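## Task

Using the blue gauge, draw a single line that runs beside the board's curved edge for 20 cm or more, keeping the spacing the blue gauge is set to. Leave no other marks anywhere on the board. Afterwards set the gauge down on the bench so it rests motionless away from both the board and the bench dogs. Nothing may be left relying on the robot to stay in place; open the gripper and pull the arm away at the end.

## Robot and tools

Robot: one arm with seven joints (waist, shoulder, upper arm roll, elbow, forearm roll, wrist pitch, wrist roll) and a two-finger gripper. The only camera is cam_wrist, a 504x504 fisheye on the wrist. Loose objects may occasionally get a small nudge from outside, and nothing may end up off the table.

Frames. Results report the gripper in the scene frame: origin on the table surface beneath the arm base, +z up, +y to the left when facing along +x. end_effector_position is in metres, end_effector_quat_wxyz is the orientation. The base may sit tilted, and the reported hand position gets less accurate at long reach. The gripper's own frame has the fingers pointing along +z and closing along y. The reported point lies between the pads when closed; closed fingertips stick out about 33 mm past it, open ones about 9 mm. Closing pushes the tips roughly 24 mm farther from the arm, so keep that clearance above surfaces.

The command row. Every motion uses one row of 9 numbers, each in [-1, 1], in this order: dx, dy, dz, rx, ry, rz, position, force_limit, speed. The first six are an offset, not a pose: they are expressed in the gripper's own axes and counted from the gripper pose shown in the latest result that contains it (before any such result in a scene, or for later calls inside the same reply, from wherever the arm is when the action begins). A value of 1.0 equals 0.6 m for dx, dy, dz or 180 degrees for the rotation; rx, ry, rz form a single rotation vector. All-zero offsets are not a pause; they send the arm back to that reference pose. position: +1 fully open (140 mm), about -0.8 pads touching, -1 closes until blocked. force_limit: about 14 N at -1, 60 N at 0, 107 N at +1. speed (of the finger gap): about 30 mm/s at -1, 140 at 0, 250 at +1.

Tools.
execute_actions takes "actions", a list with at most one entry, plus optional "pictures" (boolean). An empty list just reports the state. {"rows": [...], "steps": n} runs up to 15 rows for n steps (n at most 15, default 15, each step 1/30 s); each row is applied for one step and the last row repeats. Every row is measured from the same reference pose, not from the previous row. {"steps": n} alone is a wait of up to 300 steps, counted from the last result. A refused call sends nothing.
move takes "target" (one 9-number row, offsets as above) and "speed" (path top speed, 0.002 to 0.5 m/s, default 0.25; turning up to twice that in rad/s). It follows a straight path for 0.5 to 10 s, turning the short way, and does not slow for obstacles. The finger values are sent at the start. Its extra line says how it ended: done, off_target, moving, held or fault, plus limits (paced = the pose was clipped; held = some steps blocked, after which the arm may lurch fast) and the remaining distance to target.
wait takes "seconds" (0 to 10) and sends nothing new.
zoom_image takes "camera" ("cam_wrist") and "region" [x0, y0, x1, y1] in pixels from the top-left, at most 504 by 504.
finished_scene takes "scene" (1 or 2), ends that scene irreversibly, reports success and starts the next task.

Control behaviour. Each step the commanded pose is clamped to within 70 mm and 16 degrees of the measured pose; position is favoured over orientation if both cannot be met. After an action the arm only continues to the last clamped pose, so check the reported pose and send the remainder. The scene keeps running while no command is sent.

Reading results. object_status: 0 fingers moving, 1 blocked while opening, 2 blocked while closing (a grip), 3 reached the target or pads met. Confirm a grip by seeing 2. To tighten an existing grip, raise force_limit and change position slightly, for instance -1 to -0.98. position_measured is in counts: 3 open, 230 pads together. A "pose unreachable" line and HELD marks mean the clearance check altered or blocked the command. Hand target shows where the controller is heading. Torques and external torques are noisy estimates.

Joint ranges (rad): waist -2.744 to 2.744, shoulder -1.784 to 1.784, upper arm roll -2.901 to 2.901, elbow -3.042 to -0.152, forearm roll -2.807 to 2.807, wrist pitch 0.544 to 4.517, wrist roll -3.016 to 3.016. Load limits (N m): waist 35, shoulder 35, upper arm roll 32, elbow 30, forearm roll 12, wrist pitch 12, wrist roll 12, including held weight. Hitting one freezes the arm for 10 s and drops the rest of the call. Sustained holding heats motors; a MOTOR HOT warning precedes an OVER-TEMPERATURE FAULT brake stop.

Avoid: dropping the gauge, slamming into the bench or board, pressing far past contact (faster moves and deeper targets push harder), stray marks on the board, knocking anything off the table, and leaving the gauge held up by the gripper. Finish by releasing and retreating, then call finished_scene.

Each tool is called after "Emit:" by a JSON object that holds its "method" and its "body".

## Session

Emit:
{"method": "execute_actions", "body": {"actions": []}}

Scene clock: 0.00 s of 4800.00 s.
end_effector_position=(+0.6475, +0.3269, +0.1394) position_measured=3 object_status=3 end_effector_quat_wxyz=(+0.003, +0.752, -0.659, -0.030)
Joint positions: [ 0.459  0.744 -0.075 -1.353  0.11   2.06   0.265]
Joint velocities: [ 0.001  0.001 -0.    -0.    -0.001 -0.001 -0.   ]
Joint torques (N m, as the joint torque sensors report them, + toward a larger angle): no reading
External joint torques (N m, as the arm's controller estimates them; a push from outside toward a larger angle lowers the number): no reading
Hand target: +0.647, +0.327, +0.139; +0.003, +0.752, -0.659, -0.030

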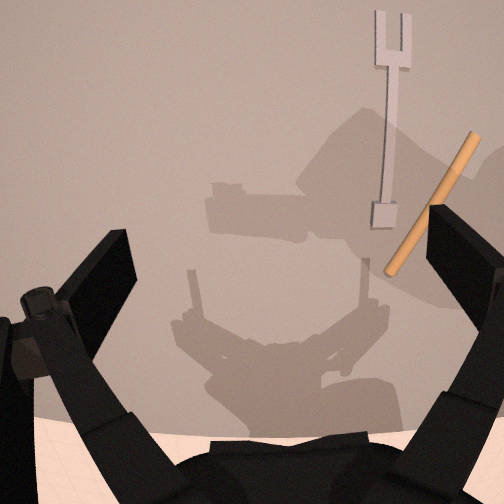

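Emit:
{"method": "move", "body": {"target": [0.533,0.154,-0.52,0,0,-0.458,1,0,0], "speed": 0.3}}

Scene clock: 9.60 s of 4800.00 s.
end_effector_position=(+0.6207, -0.0155, +0.4399) position_measured=3 object_status=3 end_effector_quat_wxyz=(-0.020, +0.999, -0.009, -0.026)
Joint positions: [-0.213  0.279  0.16  -1.305 -0.011  1.528 -1.565]
Joint velocities: [-0.001  0.001 -0.     0.002  0.    -0.004 -0.032]
Joint torques (N m, as the joint torque sensors report them, + toward a larger angle): [ -0.75 -37.83   2.27  24.41   0.32   2.11  -0.23]
External joint torques (N m, as the arm's controller estimates them; a push from outside toward a larger angle lowers the number): [-0.99  2.37  0.57  0.78 -0.65 -0.29 -0.23]
Hand target: +0.620, -0.017, +0.440; -0.019, +0.999, -0.002, -0.027
Off the commanded pose: 0.009 m, 1 deg.
After step 90, 3.07 s passed at rest.
move: off_target

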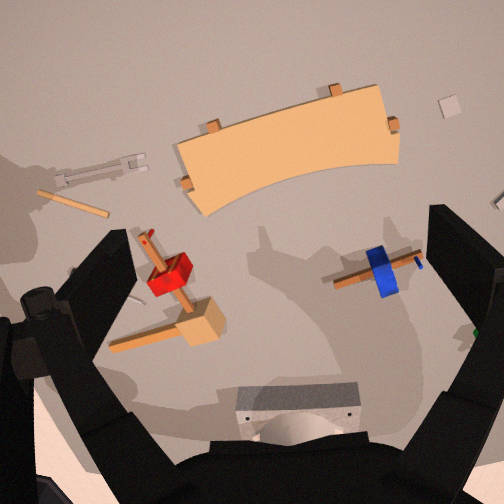

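Emit:
{"method": "zoom_image", "body": {"camera": "cam_wrist", "region": [320, 210, 440, 330]}}

Region (320, 210, 440, 330) of cam_wrist's 504x504 image, scaled by 4.200, with more detail than that image has.

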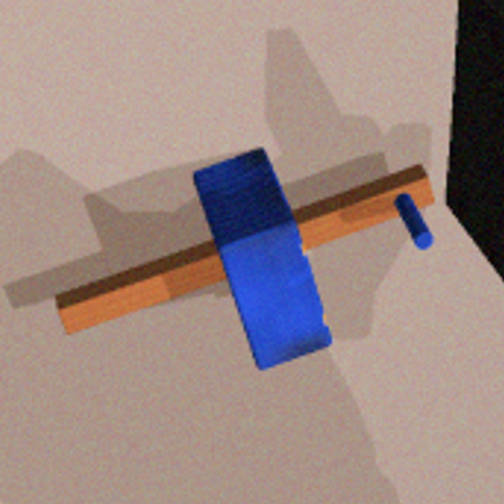

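Emit:
{"method": "move", "body": {"target": [-0.447,0.315,0.48,0,0,0.394,0.2,0,0], "speed": 0.25}}

Scene clock: 31.20 s of 4800.00 s.
end_effector_position=(+0.3333, -0.1897, +0.1630) position_measured=104 object_status=3 end_effector_quat_wxyz=(-0.004, +0.813, -0.581, -0.034)
Joint positions: [-0.591 -0.238  0.024 -2.681  0.021  2.379 -0.866]
Joint velocities: [-0.006  0.001  0.006 -0.001  0.001  0.009  0.031]
Joint torques (N m, as the joint torque sensors report them, + toward a larger angle): [ -1.05 -18.69   1.39  18.05  -0.17   2.95   0.13]
External joint torques (N m, as the arm's controller estimates them; a push from outside toward a larger angle lowers the number): [-1.15  1.16  1.62 -2.32 -0.71  0.6   0.13]
Hand target: +0.333, -0.190, +0.162; -0.003, +0.810, -0.585, -0.033
Off the commanded pose: 0.004 m, 1 deg.
After step 90, 15.37 s passed at rest.
move: off_target

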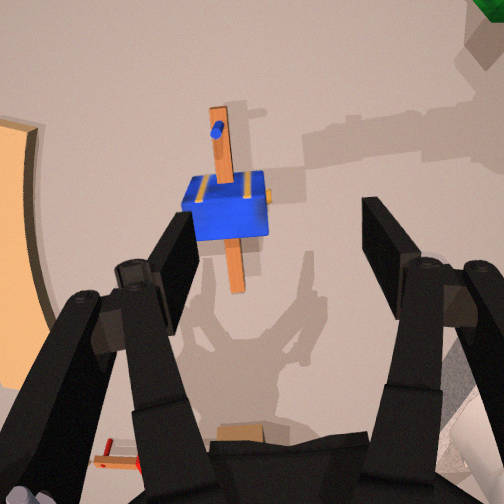

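Emit:
{"method": "move", "body": {"target": [-0.023,-0.042,0.1,0.0105,0.0191,0,0.2,0,0], "speed": 0.1}}

Scene clock: 39.90 s of 4800.00 s.
end_effector_position=(+0.3494, -0.1649, +0.1045) position_measured=104 object_status=3 end_effector_quat_wxyz=(-0.001, +0.815, -0.579, -0.000)
Joint positions: [-0.568 -0.114  0.087 -2.772  0.013  2.66  -0.783]
Joint velocities: [ 0.    -0.001 -0.     0.002 -0.004  0.009  0.016]
Joint torques (N m, as the joint torque sensors report them, + toward a larger angle): [ -1.07 -19.6    0.45  15.91  -0.37   3.11   0.11]
External joint torques (N m, as the arm's controller estimates them; a push from outside toward a larger angle lowers the number): [-1.23  1.69  0.64 -1.66 -0.75  0.58  0.11]
Hand target: +0.349, -0.165, +0.103; -0.001, +0.814, -0.581, +0.000
Off the commanded pose: 0.002 m, 0 deg.
After step 90, 4.33 s passed at rest.
move: done

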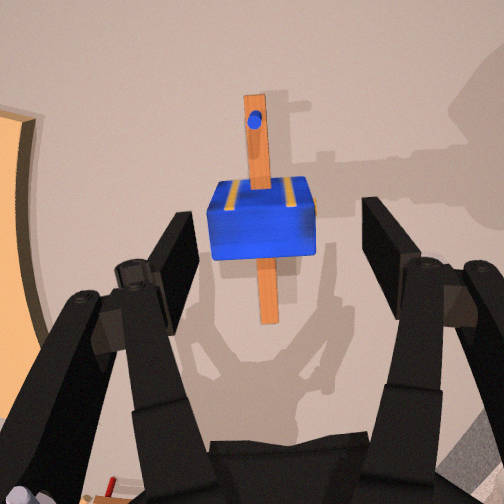

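Emit:
{"method": "move", "body": {"target": [-0.007,-0.009,0.045,0,0,0,0.2,0,0], "speed": 0.05}}

Scene clock: 46.63 s of 4800.00 s.
end_effector_position=(+0.3517, -0.1595, +0.0779) position_measured=104 object_status=3 end_effector_quat_wxyz=(-0.002, +0.816, -0.578, -0.001)
Joint positions: [-0.568 -0.026  0.098 -2.772 -0.001  2.746 -0.759]
Joint velocities: [ 0.001  0.     0.001  0.    -0.004  0.012  0.012]
Joint torques (N m, as the joint torque sensors report them, + toward a larger angle): [  0.   -21.07   0.85  15.25  -0.39   3.12   0.12]
External joint torques (N m, as the arm's controller estimates them; a push from outside toward a larger angle lowers the number): [-0.16  1.68  0.77 -0.77 -0.7   0.61  0.12]
Hand target: +0.353, -0.159, +0.077; -0.001, +0.815, -0.579, -0.000
Off the commanded pose: 0.002 m, 0 deg.
After step 90, 2.70 s passed at rest.
move: done

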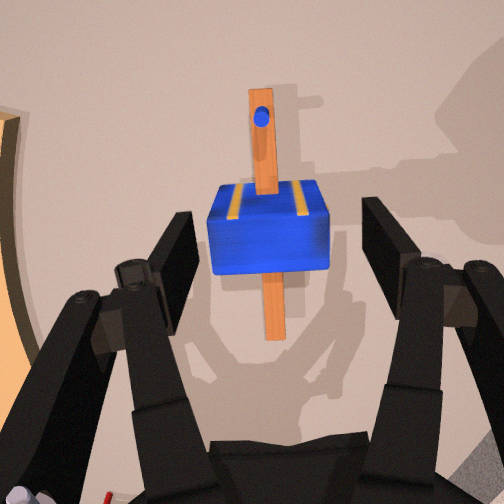

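Emit:
{"method": "move", "body": {"target": [0,-0.005,0.006,0,0,0,0.2,0,0], "speed": 0.03}}

Emit:
{"method": "move", "body": {"target": [0,0,0,0,0,0,-1,1,-0.5], "speed": 0.03}}

Emit:
{"method": "move", "body": {"target": [0,0,-0.1,0,0,0,-1,1,-0.5], "speed": 0.1}}

Scene clock: 55.03 s of 4800.00 s.
end_effector_position=(+0.3518, -0.1585, +0.0739) position_measured=104 object_status=3 end_effector_quat_wxyz=(-0.002, +0.815, -0.579, -0.004)
Joint positions: [-0.568 -0.01   0.099 -2.768 -0.003  2.752 -0.756]
Joint velocities: [-0.001  0.001  0.001  0.001 -0.001  0.004  0.003]
Joint torques (N m, as the joint torque sensors report them, + toward a larger angle): [  0.33 -21.1    0.86  16.68  -0.41   3.18  -0.01]
External joint torques (N m, as the arm's controller estimates them; a push from outside toward a larger angle lowers the number): [ 0.22  2.04  0.78  0.9  -0.72  0.68 -0.01]
Hand target: +0.354, -0.158, +0.074; -0.002, +0.816, -0.578, -0.001
Off the commanded pose: 0.003 m, 0 deg.
After step 90, 4.70 s passed at rest.
move: done

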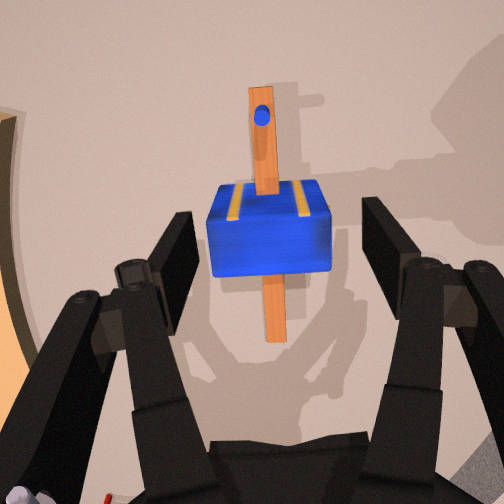

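Scene clock: 55.60 s of 4800.00 s.
end_effector_position=(+0.3523, -0.1587, +0.0744) position_measured=150 object_status=2 end_effector_quat_wxyz=(-0.002, +0.815, -0.579, -0.003)
Joint positions: [-0.568 -0.012  0.099 -2.768 -0.003  2.753 -0.755]
Joint velocities: [-0.     0.001  0.     0.001 -0.     0.001  0.001]
Joint torques (N m, as the joint torque sensors report them, + toward a larger angle): [ -0.43 -21.74  -0.25  15.52   0.36   2.62  -0.1 ]
External joint torques (N m, as the arm's controller estimates them; a push from outside toward a larger angle lowers the number): [-0.61  1.3  -0.39 -0.36  0.05  0.11 -0.1 ]
Hand target: +0.352, -0.158, +0.074; -0.002, +0.815, -0.579, -0.004
Off the commanded pose: 0.001 m, 0 deg.
move: done

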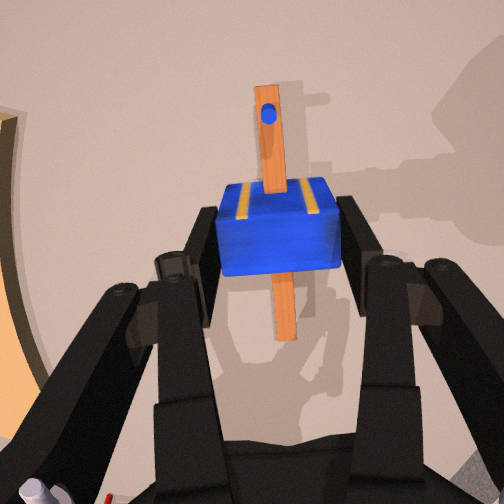

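Scene clock: 56.83 s of 4800.00 s.
end_effector_position=(+0.3525, -0.1593, +0.1330) position_measured=150 object_status=2 end_effector_quat_wxyz=(-0.001, +0.815, -0.580, -0.003)
Joint positions: [-0.559 -0.195  0.097 -2.753  0.029  2.554 -0.775]
Joint velocities: [-0.001  0.001  0.001  0.001  0.    -0.011 -0.004]
Joint torques (N m, as the joint torque sensors report them, + toward a larger angle): [  0.29 -20.68  -1.43  20.05   1.3    2.23  -0.2 ]
External joint torques (N m, as the arm's controller estimates them; a push from outside toward a larger angle lowers the number): [ 0.2  -0.83 -0.94  0.99  0.85 -0.28 -0.2 ]
Hand target: +0.353, -0.159, +0.134; -0.002, +0.815, -0.579, -0.003
Off the commanded pose: 0.001 m, 0 deg.
move: done

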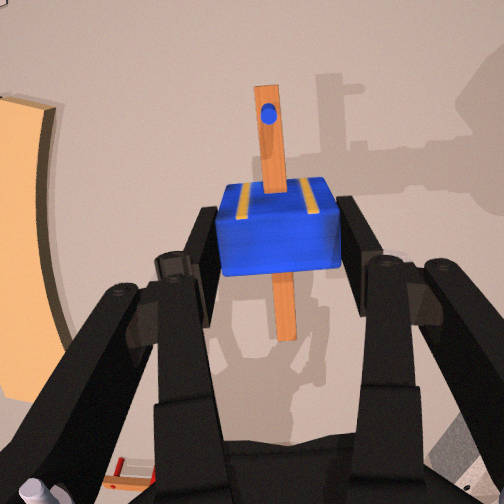

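Emit:
{"method": "move", "body": {"target": [0.087,-0.195,0,0,0,-0.394,-1,1,-0.5], "speed": 0.2}}

Scene clock: 72.17 s of 4800.00 s.
end_effector_position=(+0.4791, -0.1701, +0.1300) position_measured=150 object_status=2 end_effector_quat_wxyz=(-0.000, +1.000, -0.005, -0.003)
Joint positions: [-0.498  0.131  0.113 -2.358 -0.037  2.484 -1.87 ]
Joint velocities: [ 0.     0.    -0.001  0.001  0.002 -0.001 -0.03 ]
Joint torques (N m, as the joint torque sensors report them, + toward a larger angle): [ -1.1  -30.46   1.58  21.33   1.39   2.3   -0.32]
External joint torques (N m, as the arm's controller estimates them; a push from outside toward a larger angle lowers the number): [-1.32  1.44  0.83  1.38  0.85 -0.2  -0.32]
Hand target: +0.480, -0.170, +0.130; -0.002, +1.000, -0.000, -0.003
Off the commanded pose: 0.003 m, 1 deg.
After step 90, 8.33 s passed at rest.
move: done

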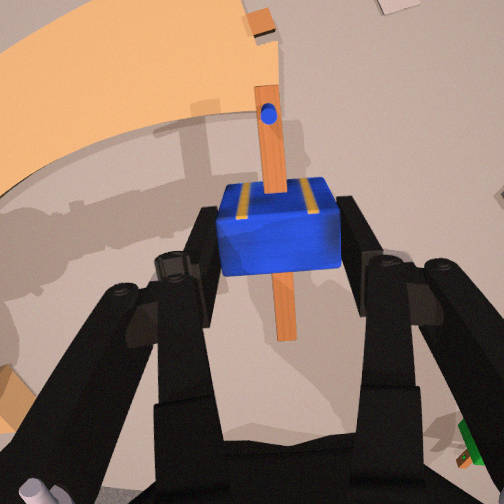

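Emit:
{"method": "move", "body": {"target": [0.068,-0.062,0.047,0,0.002,-0.006,-1,1,-0.5], "speed": 0.06}}

Scene clock: 78.47 s of 4800.00 s.
end_effector_position=(+0.5167, -0.1315, +0.1002) position_measured=150 object_status=2 end_effector_quat_wxyz=(-0.002, +1.000, +0.009, -0.002)
Joint positions: [-0.416  0.256  0.12  -2.277 -0.059  2.525 -1.794]
Joint velocities: [ 0.006  0.    -0.01   0.002 -0.001  0.005  0.028]
Joint torques (N m, as the joint torque sensors report them, + toward a larger angle): [ -0.78 -33.73   0.59  21.24  -0.24   3.1    0.12]
External joint torques (N m, as the arm's controller estimates them; a push from outside toward a larger angle lowers the number): [-0.99  1.41 -0.78  2.   -0.75  0.62  0.12]
Hand target: +0.519, -0.133, +0.101; -0.000, +1.000, +0.004, +0.000
Off the commanded pose: 0.004 m, 1 deg.
After step 90, 1.90 s passed at rest.
move: off_target

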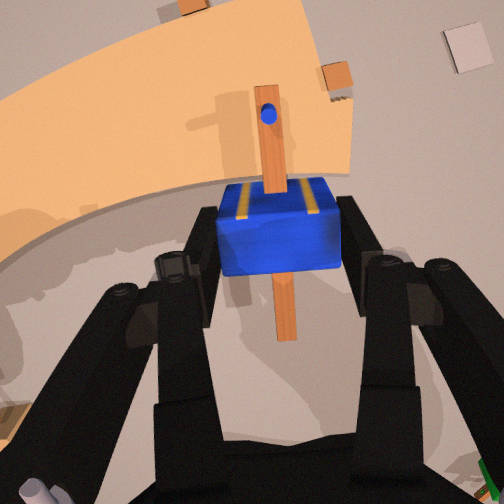

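Emit:
{"method": "move", "body": {"target": [0.018,0.013,0,0,0,0.004,-1,1,-0.5], "speed": 0.03}}

Emit:
{"method": "move", "body": {"target": [0.002,0,0.008,0,0,0,-1,1,-0.5], "speed": 0.008}}

Emit:
{"method": "move", "body": {"target": [0.002,0,0.005,0,0,0,-1,1,-0.5], "speed": 0.008}}

Scene clock: 85.03 s of 4800.00 s.
end_effector_position=(+0.5277, -0.1371, +0.0996) position_measured=150 object_status=2 end_effector_quat_wxyz=(-0.003, +1.000, +0.002, -0.002)
Joint positions: [-0.417  0.284  0.116 -2.236 -0.06   2.513 -1.786]
Joint velocities: [ 0.     0.003 -0.002  0.005  0.001 -0.008  0.001]
Joint torques (N m, as the joint torque sensors report them, + toward a larger angle): [ -1.12 -35.24   0.46  20.46  -0.08   2.32  -0.24]
External joint torques (N m, as the arm's controller estimates them; a push from outside toward a larger angle lowers the number): [-1.27  1.23 -0.96  0.85 -0.6  -0.19 -0.24]
Hand target: +0.528, -0.139, +0.100; -0.002, +1.000, +0.003, -0.003
Off the commanded pose: 0.002 m, 0 deg.
After step 90, 2.83 s passed at rest.
move: done

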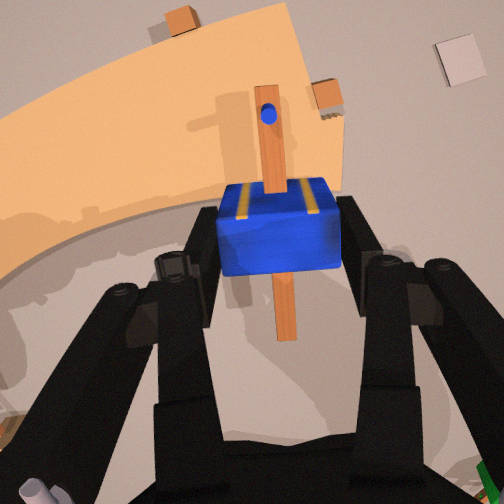

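Scene clock: 85.87 s of 4800.00 s.
end_effector_position=(+0.5260, -0.1361, +0.0938) position_measured=150 object_status=2 end_effector_quat_wxyz=(-0.004, +1.000, +0.002, -0.004)
Joint positions: [-0.417  0.296  0.116 -2.236 -0.06   2.518 -1.786]
Joint velocities: [ 0.    -0.001  0.     0.     0.001  0.003 -0.001]
Joint torques (N m, as the joint torque sensors report them, + toward a larger angle): [  0.41 -35.06   0.8   20.88  -0.21   3.04   0.02]
External joint torques (N m, as the arm's controller estimates them; a push from outside toward a larger angle lowers the number): [ 0.18  1.53 -0.73  1.5  -0.72  0.56  0.02]
Hand target: +0.529, -0.137, +0.095; -0.003, +1.000, +0.002, -0.002
Off the commanded pose: 0.003 m, 0 deg.
move: done

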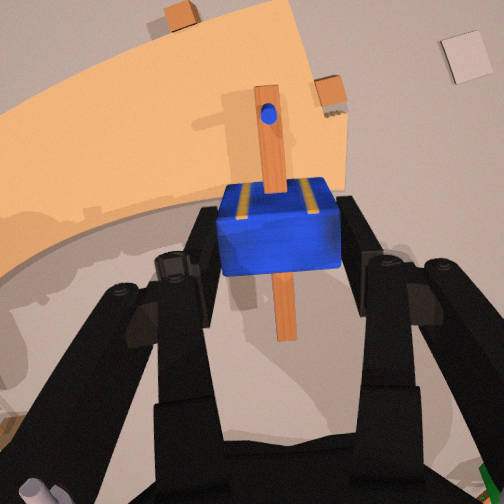

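Scene clock: 86.57 s of 4800.00 s.
end_effector_position=(+0.5264, -0.1362, +0.0930) position_measured=150 object_status=2 end_effector_quat_wxyz=(-0.004, +1.000, +0.002, -0.005)
Joint positions: [-0.417  0.299  0.116 -2.233 -0.06   2.519 -1.786]
Joint velocities: [-0.001  0.    -0.001 -0.    -0.001  0.001 -0.002]
Joint torques (N m, as the joint torque sensors report them, + toward a larger angle): [  0.37 -32.32   1.25  19.62   0.04   3.32   0.  ]
External joint torques (N m, as the arm's controller estimates them; a push from outside toward a larger angle lowers the number): [ 0.25  4.24 -0.2   0.29 -0.47  0.84  0.  ]
Hand target: +0.527, -0.136, +0.091; -0.004, +1.000, +0.002, -0.004
Off the commanded pose: 0.002 m, 0 deg.
move: done

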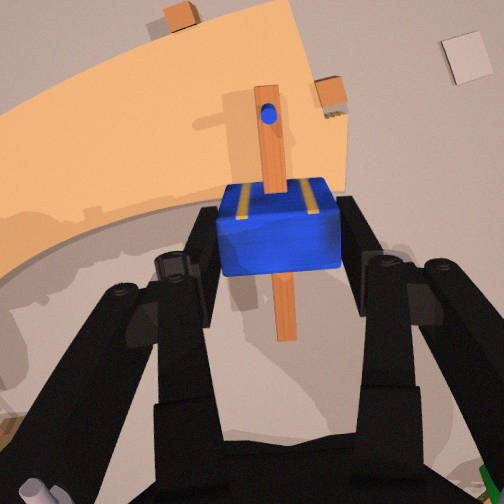

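Emit:
{"method": "move", "body": {"target": [-0.02,0.007,-0.003,-0.0025,0.003,0,-1,1,-0.5], "speed": 0.012}}

Emit:
{"method": "move", "body": {"target": [0.002,0,0.01,0,0.003,0,-1,1,-0.5], "speed": 0.01}}

Emit:
{"method": "move", "body": {"target": [0.013,0,0,0,0,0,-1,1,-0.5], "speed": 0.008}}

Emit:
{"method": "zoom_image", "body": {"camera": "cam_wrist", "region": [150, 50, 400, 300]}}

Scene clock: 92.50 s of 4800.00 s.
end_effector_position=(+0.5142, -0.1383, +0.0942) position_measured=150 object_status=2 end_effector_quat_wxyz=(-0.002, +1.000, -0.000, -0.002)
Joint positions: [-0.426  0.267  0.115 -2.281 -0.06   2.541 -1.789]
Joint velocities: [-0.001 -0.002 -0.001 -0.003  0.001  0.008 -0.002]
Joint torques (N m, as the joint torque sensors report them, + toward a larger angle): [ -1.19 -36.54   0.36  17.26  -0.23   3.18  -0.25]
External joint torques (N m, as the arm's controller estimates them; a push from outside toward a larger angle lowers the number): [-1.41 -1.07 -1.03 -1.93 -0.72  0.67 -0.25]
Hand target: +0.515, -0.140, +0.095; -0.001, +1.000, +0.002, +0.000
Off the commanded pose: 0.002 m, 0 deg.
After step 90, 1.63 s passed at rest.
move: done

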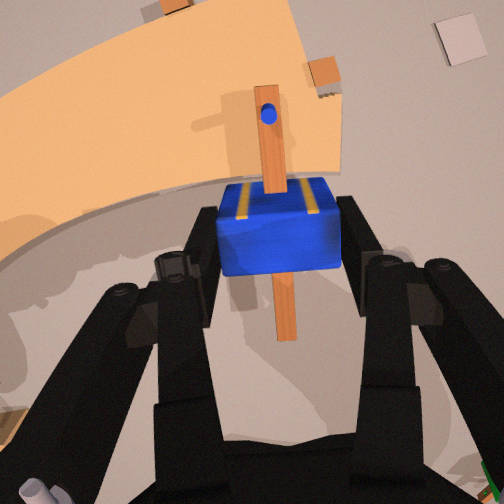

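Scene clock: 93.33 s of 4800.00 s.
end_effector_position=(+0.5152, -0.1378, +0.0890) position_measured=150 object_status=2 end_effector_quat_wxyz=(-0.002, +1.000, +0.000, +0.001)
Joint positions: [-0.426  0.277  0.115 -2.286 -0.06   2.562 -1.789]
Joint velocities: [ 0.    -0.    -0.001  0.001  0.001  0.012  0.001]
Joint torques (N m, as the joint torque sensors report them, + toward a larger angle): [ -0.71 -34.41   1.17  17.01   0.56   3.17  -0.13]
External joint torques (N m, as the arm's controller estimates them; a push from outside toward a larger angle lowers the number): [-0.99  1.14 -0.32 -1.95  0.08  0.66 -0.13]
Hand target: +0.515, -0.138, +0.088; -0.002, +1.000, -0.000, +0.003
Off the commanded pose: 0.001 m, 0 deg.
move: done

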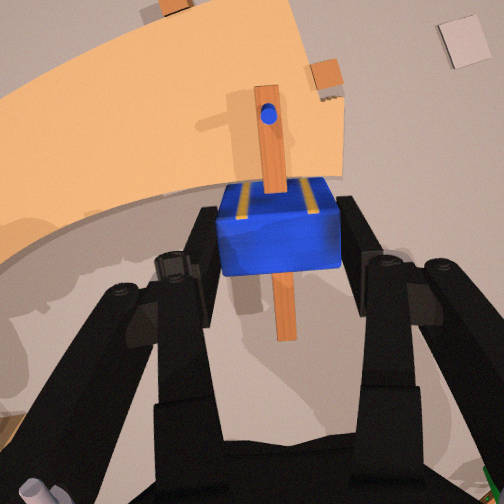

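Scene clock: 94.53 s of 4800.00 s.
end_effector_position=(+0.5171, -0.1377, +0.0861) position_measured=150 object_status=2 end_effector_quat_wxyz=(-0.005, +1.000, -0.001, -0.004)
Joint positions: [-0.425  0.294  0.115 -2.266 -0.06   2.547 -1.786]
Joint velocities: [ 0.     0.     0.     0.003 -0.001 -0.004  0.003]
Joint torques (N m, as the joint torque sensors report them, + toward a larger angle): [  1.28 -35.4    1.73  22.31  -0.14   3.6   -0.07]
External joint torques (N m, as the arm's controller estimates them; a push from outside toward a larger angle lowers the number): [ 1.03  0.77  0.19  3.33 -0.62  1.12 -0.07]
Hand target: +0.523, -0.138, +0.089; -0.002, +1.000, +0.000, +0.001
Off the commanded pose: 0.007 m, 1 deg.
move: off_target

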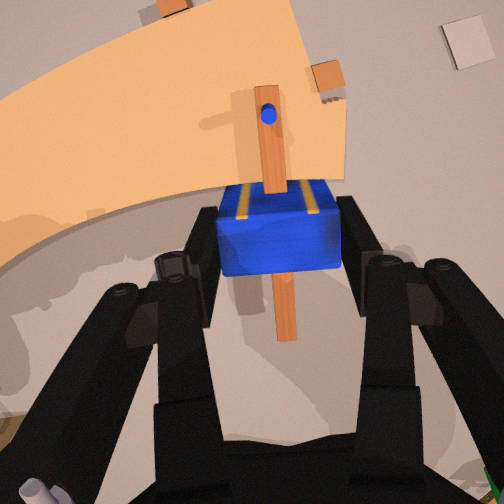

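Region (150, 50, 400, 300) of cam_wrist's 504x504 image, scaled by 2.016, with more detail than that image has.

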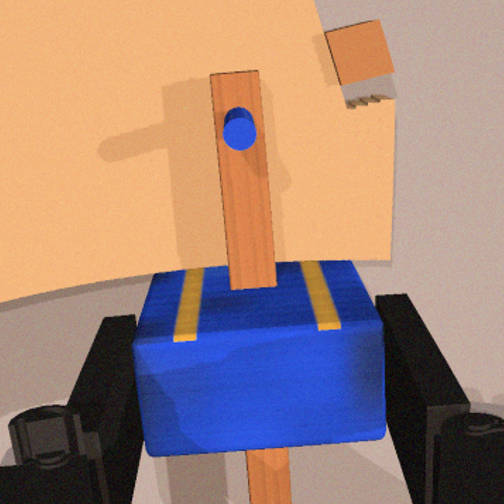

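Emit:
{"method": "move", "body": {"target": [0.006,0,0.006,-0.003,0.003,0.003,-1,1,-0.5], "speed": 0.006}}

Emit:
{"method": "move", "body": {"target": [0.006,0,0.003,0,0.002,0,-1,1,-0.5], "speed": 0.006}}

Scene clock: 102.77 s of 4800.00 s.
end_effector_position=(+0.5173, -0.1370, +0.0817) position_measured=150 object_status=2 end_effector_quat_wxyz=(-0.002, +1.000, -0.005, -0.005)
Joint positions: [-0.417  0.303  0.11  -2.267 -0.069  2.557 -1.768]
Joint velocities: [ 0.001  0.    -0.001 -0.001 -0.003  0.002  0.007]
Joint torques (N m, as the joint torque sensors report them, + toward a larger angle): [  1.1  -35.31   0.67  18.34  -0.3    4.19  -0.07]
External joint torques (N m, as the arm's controller estimates them; a push from outside toward a larger angle lowers the number): [ 0.86  0.98 -0.85 -0.51 -0.79  1.69 -0.08]
Hand target: +0.521, -0.138, +0.082; +0.000, +1.000, -0.006, +0.000
Off the commanded pose: 0.004 m, 1 deg.
After step 90, 3.67 s passed at rest.
move: off_target

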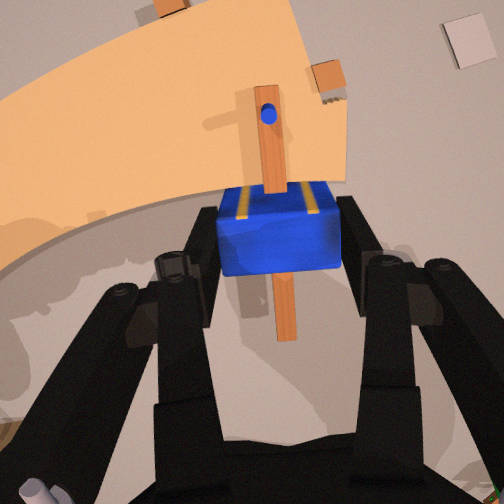

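Scene clock: 103.67 s of 4800.00 s.
end_effector_position=(+0.5172, -0.1368, +0.0797) position_measured=150 object_status=2 end_effector_quat_wxyz=(-0.002, +1.000, -0.005, -0.005)
Joint positions: [-0.417  0.308  0.11  -2.266 -0.069  2.56  -1.768]
Joint velocities: [ 0.     0.001  0.    -0.001  0.001 -0.001  0.   ]
Joint torques (N m, as the joint torque sensors report them, + toward a larger angle): [ -0.1  -33.45   1.76  20.71   0.56   3.63  -0.07]
External joint torques (N m, as the arm's controller estimates them; a push from outside toward a larger angle lowers the number): [-0.41  2.79  0.16  2.04  0.09  1.15 -0.07]
Hand target: +0.521, -0.137, +0.080; -0.002, +1.000, -0.005, -0.002
Off the commanded pose: 0.004 m, 0 deg.
move: off_target

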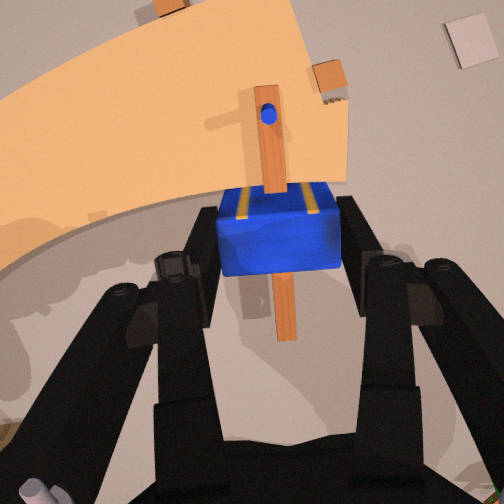

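Emit:
{"method": "move", "body": {"target": [0.003,-0.045,0.001,0,0.002,-0.013,-1,1,-0.5], "speed": 0.012}}

Emit:
{"method": "zoom_image", "body": {"camera": "cam_wrist", "region": [150, 50, 400, 300]}}

Scene clock: 113.23 s of 4800.00 s.
end_effector_position=(+0.5167, -0.1146, +0.0797) position_measured=150 object_status=2 end_effector_quat_wxyz=(-0.003, +1.000, +0.013, -0.005)
Joint positions: [-0.381  0.296  0.114 -2.286 -0.069  2.568 -1.765]
Joint velocities: [ 0.003 -0.002  0.    -0.001 -0.     0.     0.001]
Joint torques (N m, as the joint torque sensors report them, + toward a larger angle): [  2.3  -34.35   4.14  17.33   0.73   3.83   0.12]
External joint torques (N m, as the arm's controller estimates them; a push from outside toward a larger angle lowers the number): [ 2.12  1.57  2.69 -1.39  0.25  1.33  0.12]
Hand target: +0.519, -0.110, +0.079; -0.003, +1.000, +0.015, -0.002
Off the commanded pose: 0.006 m, 0 deg.
After step 90, 4.10 s passed at rest.
move: off_target

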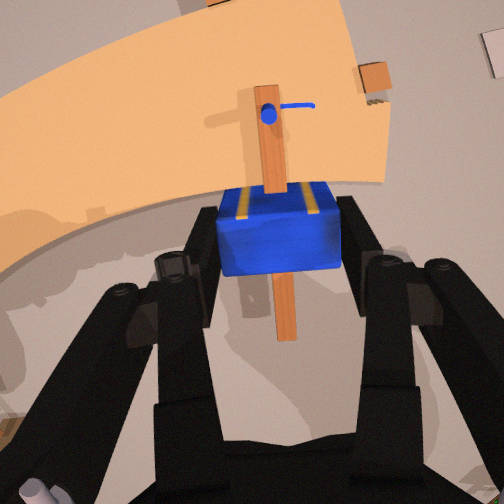

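Region (150, 50, 400, 300) of cam_wrist's 504x504 image, scaled by 2.016, with more detail than that image has.

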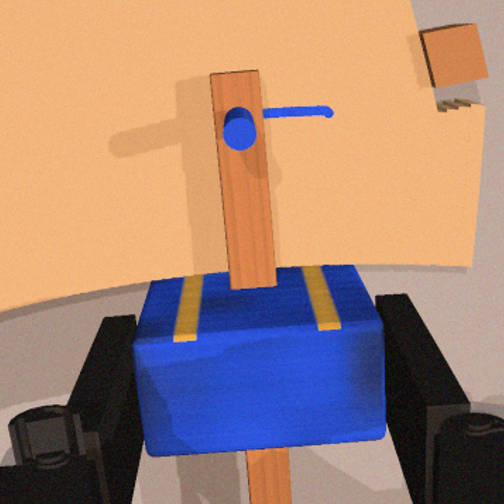

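Emit:
{"method": "move", "body": {"target": [0.0,-0.067,0.001,0,0.002,-0.025,-1,1,-0.5], "speed": 0.015}}

Emit:
{"method": "zoom_image", "body": {"camera": "cam_wrist", "region": [150, 50, 400, 300]}}

Scene clock: 123.10 s of 4800.00 s.
end_effector_position=(+0.5139, -0.0784, +0.0797) position_measured=150 object_status=2 end_effector_quat_wxyz=(-0.003, +0.999, +0.048, -0.004)
Joint positions: [-0.339  0.276  0.137 -2.321 -0.074  2.583 -1.764]
Joint velocities: [ 0.002  0.001 -0.001 -0.001  0.     0.002 -0.001]
Joint torques (N m, as the joint torque sensors report them, + toward a larger angle): [  1.1  -34.09   4.21  16.63   0.12   3.67  -0.14]
External joint torques (N m, as the arm's controller estimates them; a push from outside toward a larger angle lowers the number): [ 0.81  0.63  2.57 -1.74 -0.34  1.19 -0.14]
Hand target: +0.515, -0.074, +0.080; -0.003, +0.999, +0.053, -0.002
Off the commanded pose: 0.004 m, 1 deg.
After step 90, 3.97 s passed at rest.
move: off_target

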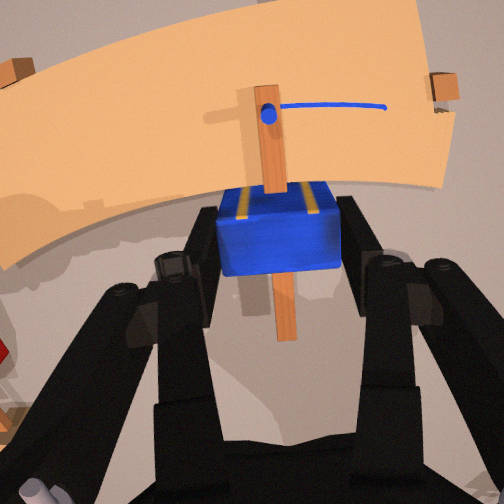

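Region (150, 50, 400, 300) of cam_wrist's 504x504 image, scaled by 2.016, with more detail than that image has.

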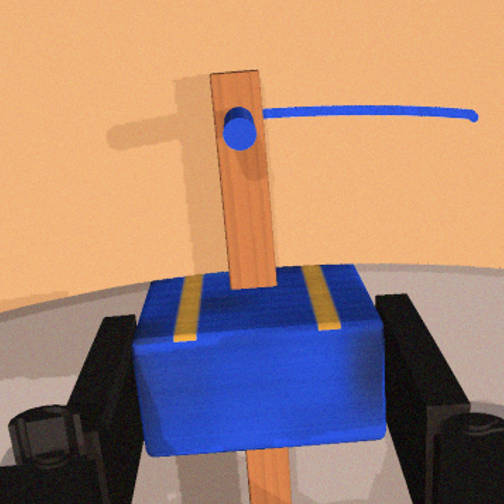

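Emit:
{"method": "move", "body": {"target": [0.0,-0.067,0.001,0,0.002,-0.025,-1,1,-0.5], "speed": 0.015}}

Scene clock: 138.97 s of 4800.00 s.
end_effector_position=(+0.5085, -0.0423, +0.0797) position_measured=150 object_status=2 end_effector_quat_wxyz=(-0.004, +0.997, +0.082, -0.003)
Joint positions: [-0.297  0.255  0.16  -2.356 -0.077  2.598 -1.764]
Joint velocities: [ 0.002 -0.001  0.001  0.001 -0.001  0.    -0.002]
Joint torques (N m, as the joint torque sensors report them, + toward a larger angle): [  2.08 -33.08   4.06  16.99   0.1    3.68  -0.08]
External joint torques (N m, as the arm's controller estimates them; a push from outside toward a larger angle lowers the number): [ 1.89  0.81  2.45 -1.29 -0.34  1.18 -0.08]
Hand target: +0.510, -0.038, +0.080; -0.004, +0.996, +0.087, -0.001
Off the commanded pose: 0.004 m, 1 deg.
After step 90, 9.97 s passed at rest.
move: off_target

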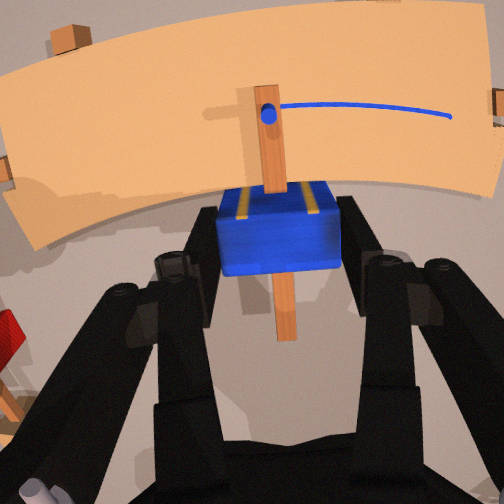

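Emit:
{"method": "move", "body": {"target": [0.0,-0.067,0.001,0,0.002,-0.027,-1,1,-0.5], "speed": 0.015}}

Emit:
{"method": "move", "body": {"target": [0.0,-0.067,0.001,0,0.002,-0.026,-1,1,-0.5], "speed": 0.015}}

Scene clock: 146.30 s of 4800.00 s.
end_effector_position=(+0.5004, -0.0067, +0.0797) position_measured=150 object_status=2 end_effector_quat_wxyz=(-0.005, +0.993, +0.118, -0.003)
Joint positions: [-0.263  0.235  0.193 -2.39  -0.082  2.612 -1.764]
Joint velocities: [-0.    -0.001  0.001 -0.001 -0.001  0.001  0.001]
Joint torques (N m, as the joint torque sensors report them, + toward a larger angle): [  1.66 -32.01   4.42  16.2    0.     3.79  -0.25]
External joint torques (N m, as the arm's controller estimates them; a push from outside toward a larger angle lowers the number): [ 1.48  0.96  2.69 -1.95 -0.44  1.27 -0.25]
Hand target: +0.502, -0.002, +0.080; -0.005, +0.992, +0.124, +0.000
Off the commanded pose: 0.004 m, 1 deg.
After step 90, 1.30 s passed at rest.
move: off_target

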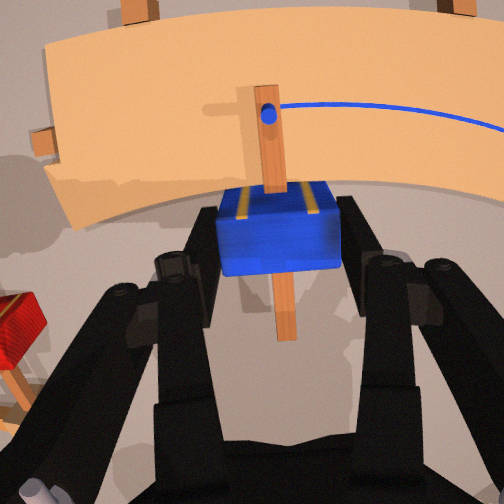

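Scene clock: 149.27 s of 4800.00 s.
end_effector_position=(+0.4897, +0.0285, +0.0798) position_measured=150 object_status=2 end_effector_quat_wxyz=(-0.006, +0.988, +0.154, -0.002)
Joint positions: [-0.225  0.215  0.224 -2.425 -0.085  2.626 -1.764]
Joint velocities: [ 0.    -0.002 -0.002 -0.001 -0.001  0.001 -0.001]
Joint torques (N m, as the joint torque sensors report them, + toward a larger angle): [  1.86 -31.25   4.06  16.06   0.06   3.79  -0.12]
External joint torques (N m, as the arm's controller estimates them; a push from outside toward a larger angle lowers the number): [ 1.77  0.5   2.41 -1.75 -0.37  1.29 -0.12]
Hand target: +0.491, +0.033, +0.080; -0.006, +0.987, +0.159, +0.001
Off the commanded pose: 0.004 m, 1 deg.
move: off_target

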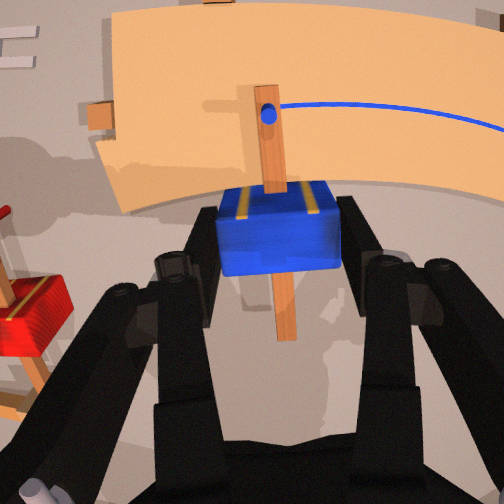

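Emit:
{"method": "move", "body": {"target": [0.0,-0.067,0.001,0,0.002,-0.027,-1,1,-0.5], "speed": 0.015}}

Emit:
{"method": "move", "body": {"target": [0.0,-0.05,0.001,0,0.002,-0.021,-1,1,-0.5], "speed": 0.015}}

Scene clock: 156.50 s of 4800.00 s.
end_effector_position=(+0.4765, +0.0629, +0.0798) position_measured=150 object_status=2 end_effector_quat_wxyz=(-0.008, +0.982, +0.189, -0.002)
Joint positions: [-0.191  0.195  0.261 -2.459 -0.086  2.639 -1.764]
Joint velocities: [-0.    -0.001  0.    -0.001 -0.001  0.001 -0.   ]
Joint torques (N m, as the joint torque sensors report them, + toward a larger angle): [  1.73 -29.99   4.47  15.89   0.03   3.71  -0.22]
External joint torques (N m, as the arm's controller estimates them; a push from outside toward a larger angle lowers the number): [ 1.53  0.55  2.68 -1.72 -0.38  1.21 -0.22]
Hand target: +0.477, +0.067, +0.080; -0.008, +0.981, +0.195, +0.001
Off the commanded pose: 0.004 m, 1 deg.
After step 90, 1.17 s passed at rest.
move: off_target

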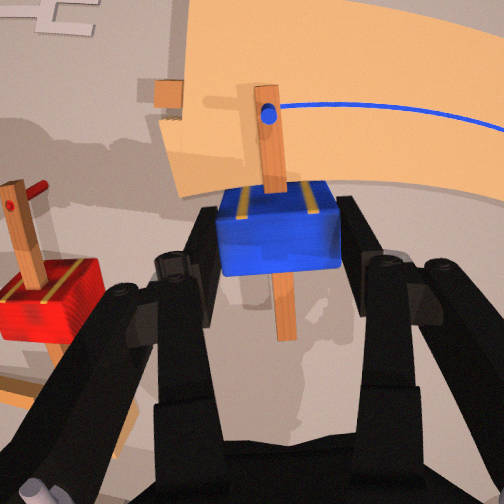

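Scene clock: 158.93 s of 4800.00 s.
end_effector_position=(+0.4650, +0.0880, +0.0798) position_measured=150 object_status=2 end_effector_quat_wxyz=(-0.009, +0.976, +0.216, -0.000)
Joint positions: [-0.172  0.179  0.295 -2.487 -0.086  2.652 -1.765]
Joint velocities: [ 0.    -0.001  0.001  0.001  0.     0.002  0.001]
Joint torques (N m, as the joint torque sensors report them, + toward a larger angle): [  1.08 -29.19   3.54  15.76  -0.03   3.46  -0.27]
External joint torques (N m, as the arm's controller estimates them; a push from outside toward a larger angle lowers the number): [ 0.89  0.52  1.71 -1.86 -0.43  0.92 -0.26]
Hand target: +0.465, +0.091, +0.080; -0.009, +0.975, +0.222, +0.002
Off the commanded pose: 0.003 m, 1 deg.
move: done

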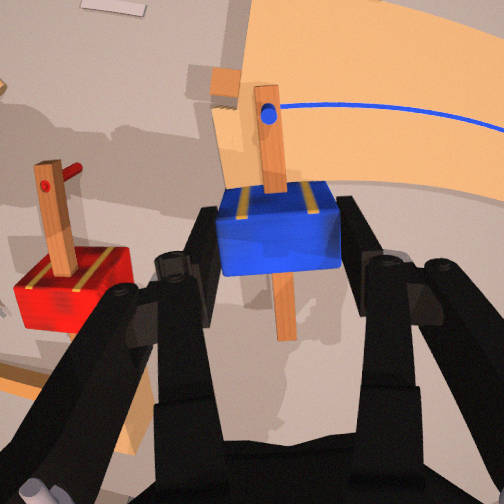

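Emit:
{"method": "move", "body": {"target": [0,0,-0.05,0,0,0,-1,1,-0.5], "speed": 0.03}}

Emit:
{"method": "move", "body": {"target": [-0.255,0.135,0,0,0,0,-1,1,-0.5], "speed": 0.1}}

Scene clock: 165.83 s of 4800.00 s.
end_effector_position=(+0.4651, +0.0873, +0.1083) position_measured=150 object_status=2 end_effector_quat_wxyz=(-0.008, +0.977, +0.214, -0.000)
Joint positions: [-0.176  0.104  0.305 -2.485 -0.039  2.581 -1.793]
Joint velocities: [ 0.001  0.     0.001  0.001  0.008 -0.019 -0.015]
Joint torques (N m, as the joint torque sensors report them, + toward a larger angle): [ -0.91 -28.87   1.46  19.9    1.27   2.28  -0.37]
External joint torques (N m, as the arm's controller estimates them; a push from outside toward a larger angle lowers the number): [-1.15 -0.69  0.28  1.25  0.82 -0.24 -0.37]
Hand target: +0.466, +0.088, +0.110; -0.009, +0.976, +0.216, -0.000
Off the commanded pose: 0.002 m, 0 deg.
After step 90, 2.63 s passed at rest.
move: done

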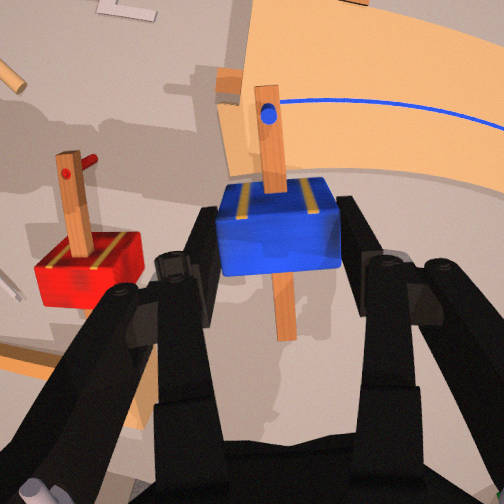

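Scene clock: 168.27 s of 4800.00 s.
end_effector_position=(+0.3606, -0.0513, +0.1078) position_measured=150 object_status=2 end_effector_quat_wxyz=(-0.008, +0.978, +0.207, -0.002)
Joint positions: [-0.275 -0.175  0.092 -2.828  0.049  2.643 -2.169]
Joint velocities: [ 0.003 -0.    -0.    -0.001 -0.001  0.001 -0.03 ]
Joint torques (N m, as the joint torque sensors report them, + toward a larger angle): [  0.51 -19.91  -1.05  15.82   0.35   3.17  -0.36]
External joint torques (N m, as the arm's controller estimates them; a push from outside toward a larger angle lowers the number): [ 0.35 -0.8  -0.72 -1.83 -0.06  0.69 -0.36]
Hand target: +0.361, -0.051, +0.108; -0.007, +0.977, +0.214, -0.000
Off the commanded pose: 0.002 m, 1 deg.
move: done

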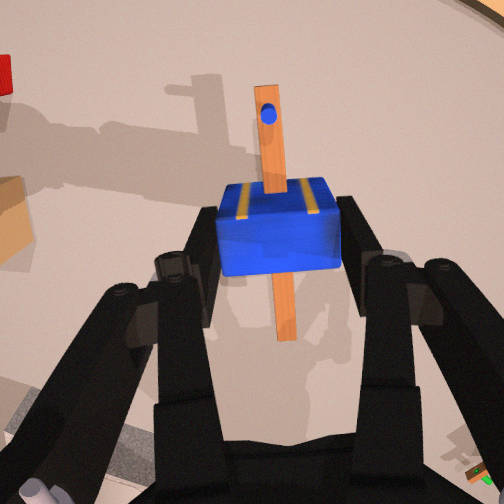

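Emit:
{"method": "move", "body": {"target": [0,0,0.057,0,0,0,-1,1,-0.5], "speed": 0.02}}

Scene clock: 174.13 s of 4800.00 s.
end_effector_position=(+0.3602, -0.0504, +0.0753) position_measured=150 object_status=2 end_effector_quat_wxyz=(-0.009, +0.978, +0.209, -0.003)
Joint positions: [-0.275 -0.062  0.092 -2.831  0.036  2.758 -2.163]
Joint velocities: [-0.001  0.003 -0.002  0.    -0.005  0.016  0.009]
Joint torques (N m, as the joint torque sensors report them, + toward a larger angle): [ -1.54 -18.14  -0.25  14.19  -0.54   3.37  -0.07]
External joint torques (N m, as the arm's controller estimates them; a push from outside toward a larger angle lowers the number): [-1.64  3.04 -0.16 -1.5  -0.85  0.91 -0.07]
Hand target: +0.360, -0.051, +0.074; -0.008, +0.978, +0.207, -0.002
Off the commanded pose: 0.002 m, 0 deg.
After step 90, 0.93 s passed at rest.
move: done

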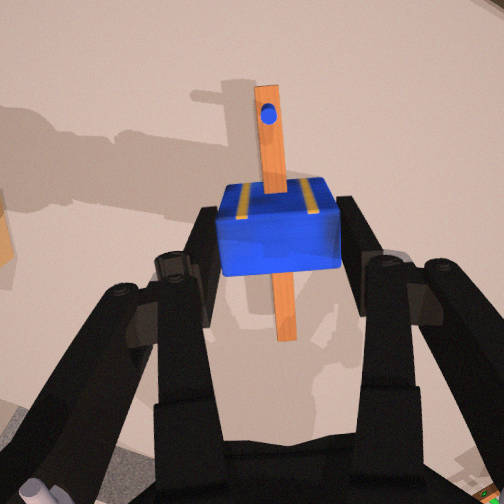

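Contact reached. Release and rise.

Emit:
{"method": "move", "body": {"target": [0,0,0,0,0,0,0.3,0,-0.5], "speed": 0.02}}

Emit:
{"method": "move", "body": {"target": [0,0,-0.25,0,0,0,0.3,0,-0.5], "speed": 0.1}}

Scene clock: 178.83 s of 4800.00 s.
end_effector_position=(+0.3609, -0.0505, +0.0753) position_measured=91 object_status=3 end_effector_quat_wxyz=(-0.008, +0.978, +0.208, -0.002)
Joint positions: [-0.276 -0.062  0.092 -2.831  0.035  2.761 -2.16 ]
Joint velocities: [ 0.001  0.001 -0.001  0.     0.001 -0.    -0.001]
Joint torques (N m, as the joint torque sensors report them, + toward a larger angle): [ -0.18 -21.11  -0.38  15.45   0.43   2.16  -0.26]
External joint torques (N m, as the arm's controller estimates them; a push from outside toward a larger angle lowers the number): [-0.34 -0.06 -0.36 -0.12  0.13 -0.29 -0.26]
Hand target: +0.360, -0.050, +0.075; -0.009, +0.978, +0.209, -0.003
Off the commanded pose: 0.001 m, 0 deg.
After step 90, 1.00 s passed at rest.
move: done

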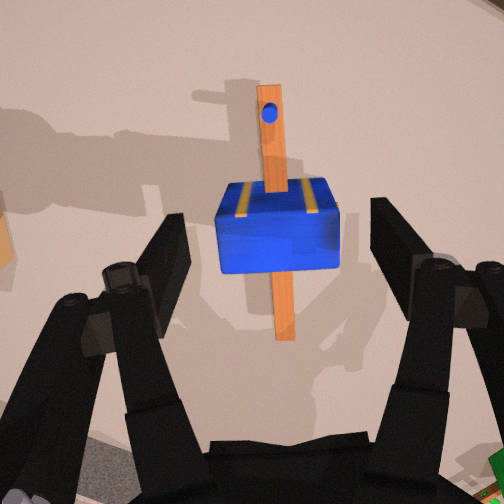

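Scene clock: 180.97 s of 4800.00 s.
end_effector_position=(+0.3640, -0.0530, +0.2240) position_measured=91 object_status=3 end_effector_quat_wxyz=(-0.009, +0.978, +0.206, -0.001)
Joint positions: [-0.266 -0.464  0.073 -2.716  0.053  2.244 -2.173]
Joint velocities: [-0.002  0.001  0.     0.001 -0.001 -0.012 -0.001]
Joint torques (N m, as the joint torque sensors report them, + toward a larger angle): [  0.04 -14.7   -2.41  23.29   0.94   2.16  -0.28]
External joint torques (N m, as the arm's controller estimates them; a push from outside toward a larger angle lowers the number): [-0.05 -0.73 -1.34  0.69  0.23 -0.32 -0.28]
Hand target: +0.364, -0.053, +0.225; -0.009, +0.978, +0.208, -0.001
Off the commanded pose: 0.002 m, 0 deg.
move: done

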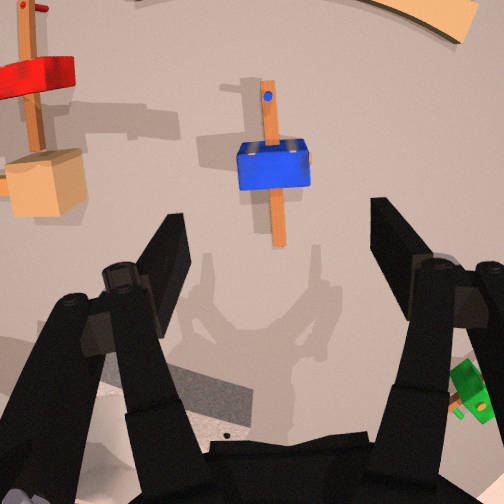

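Emit:
{"method": "finished_scene", "body": {"scene": 2}}

The scene is finished: the task was done.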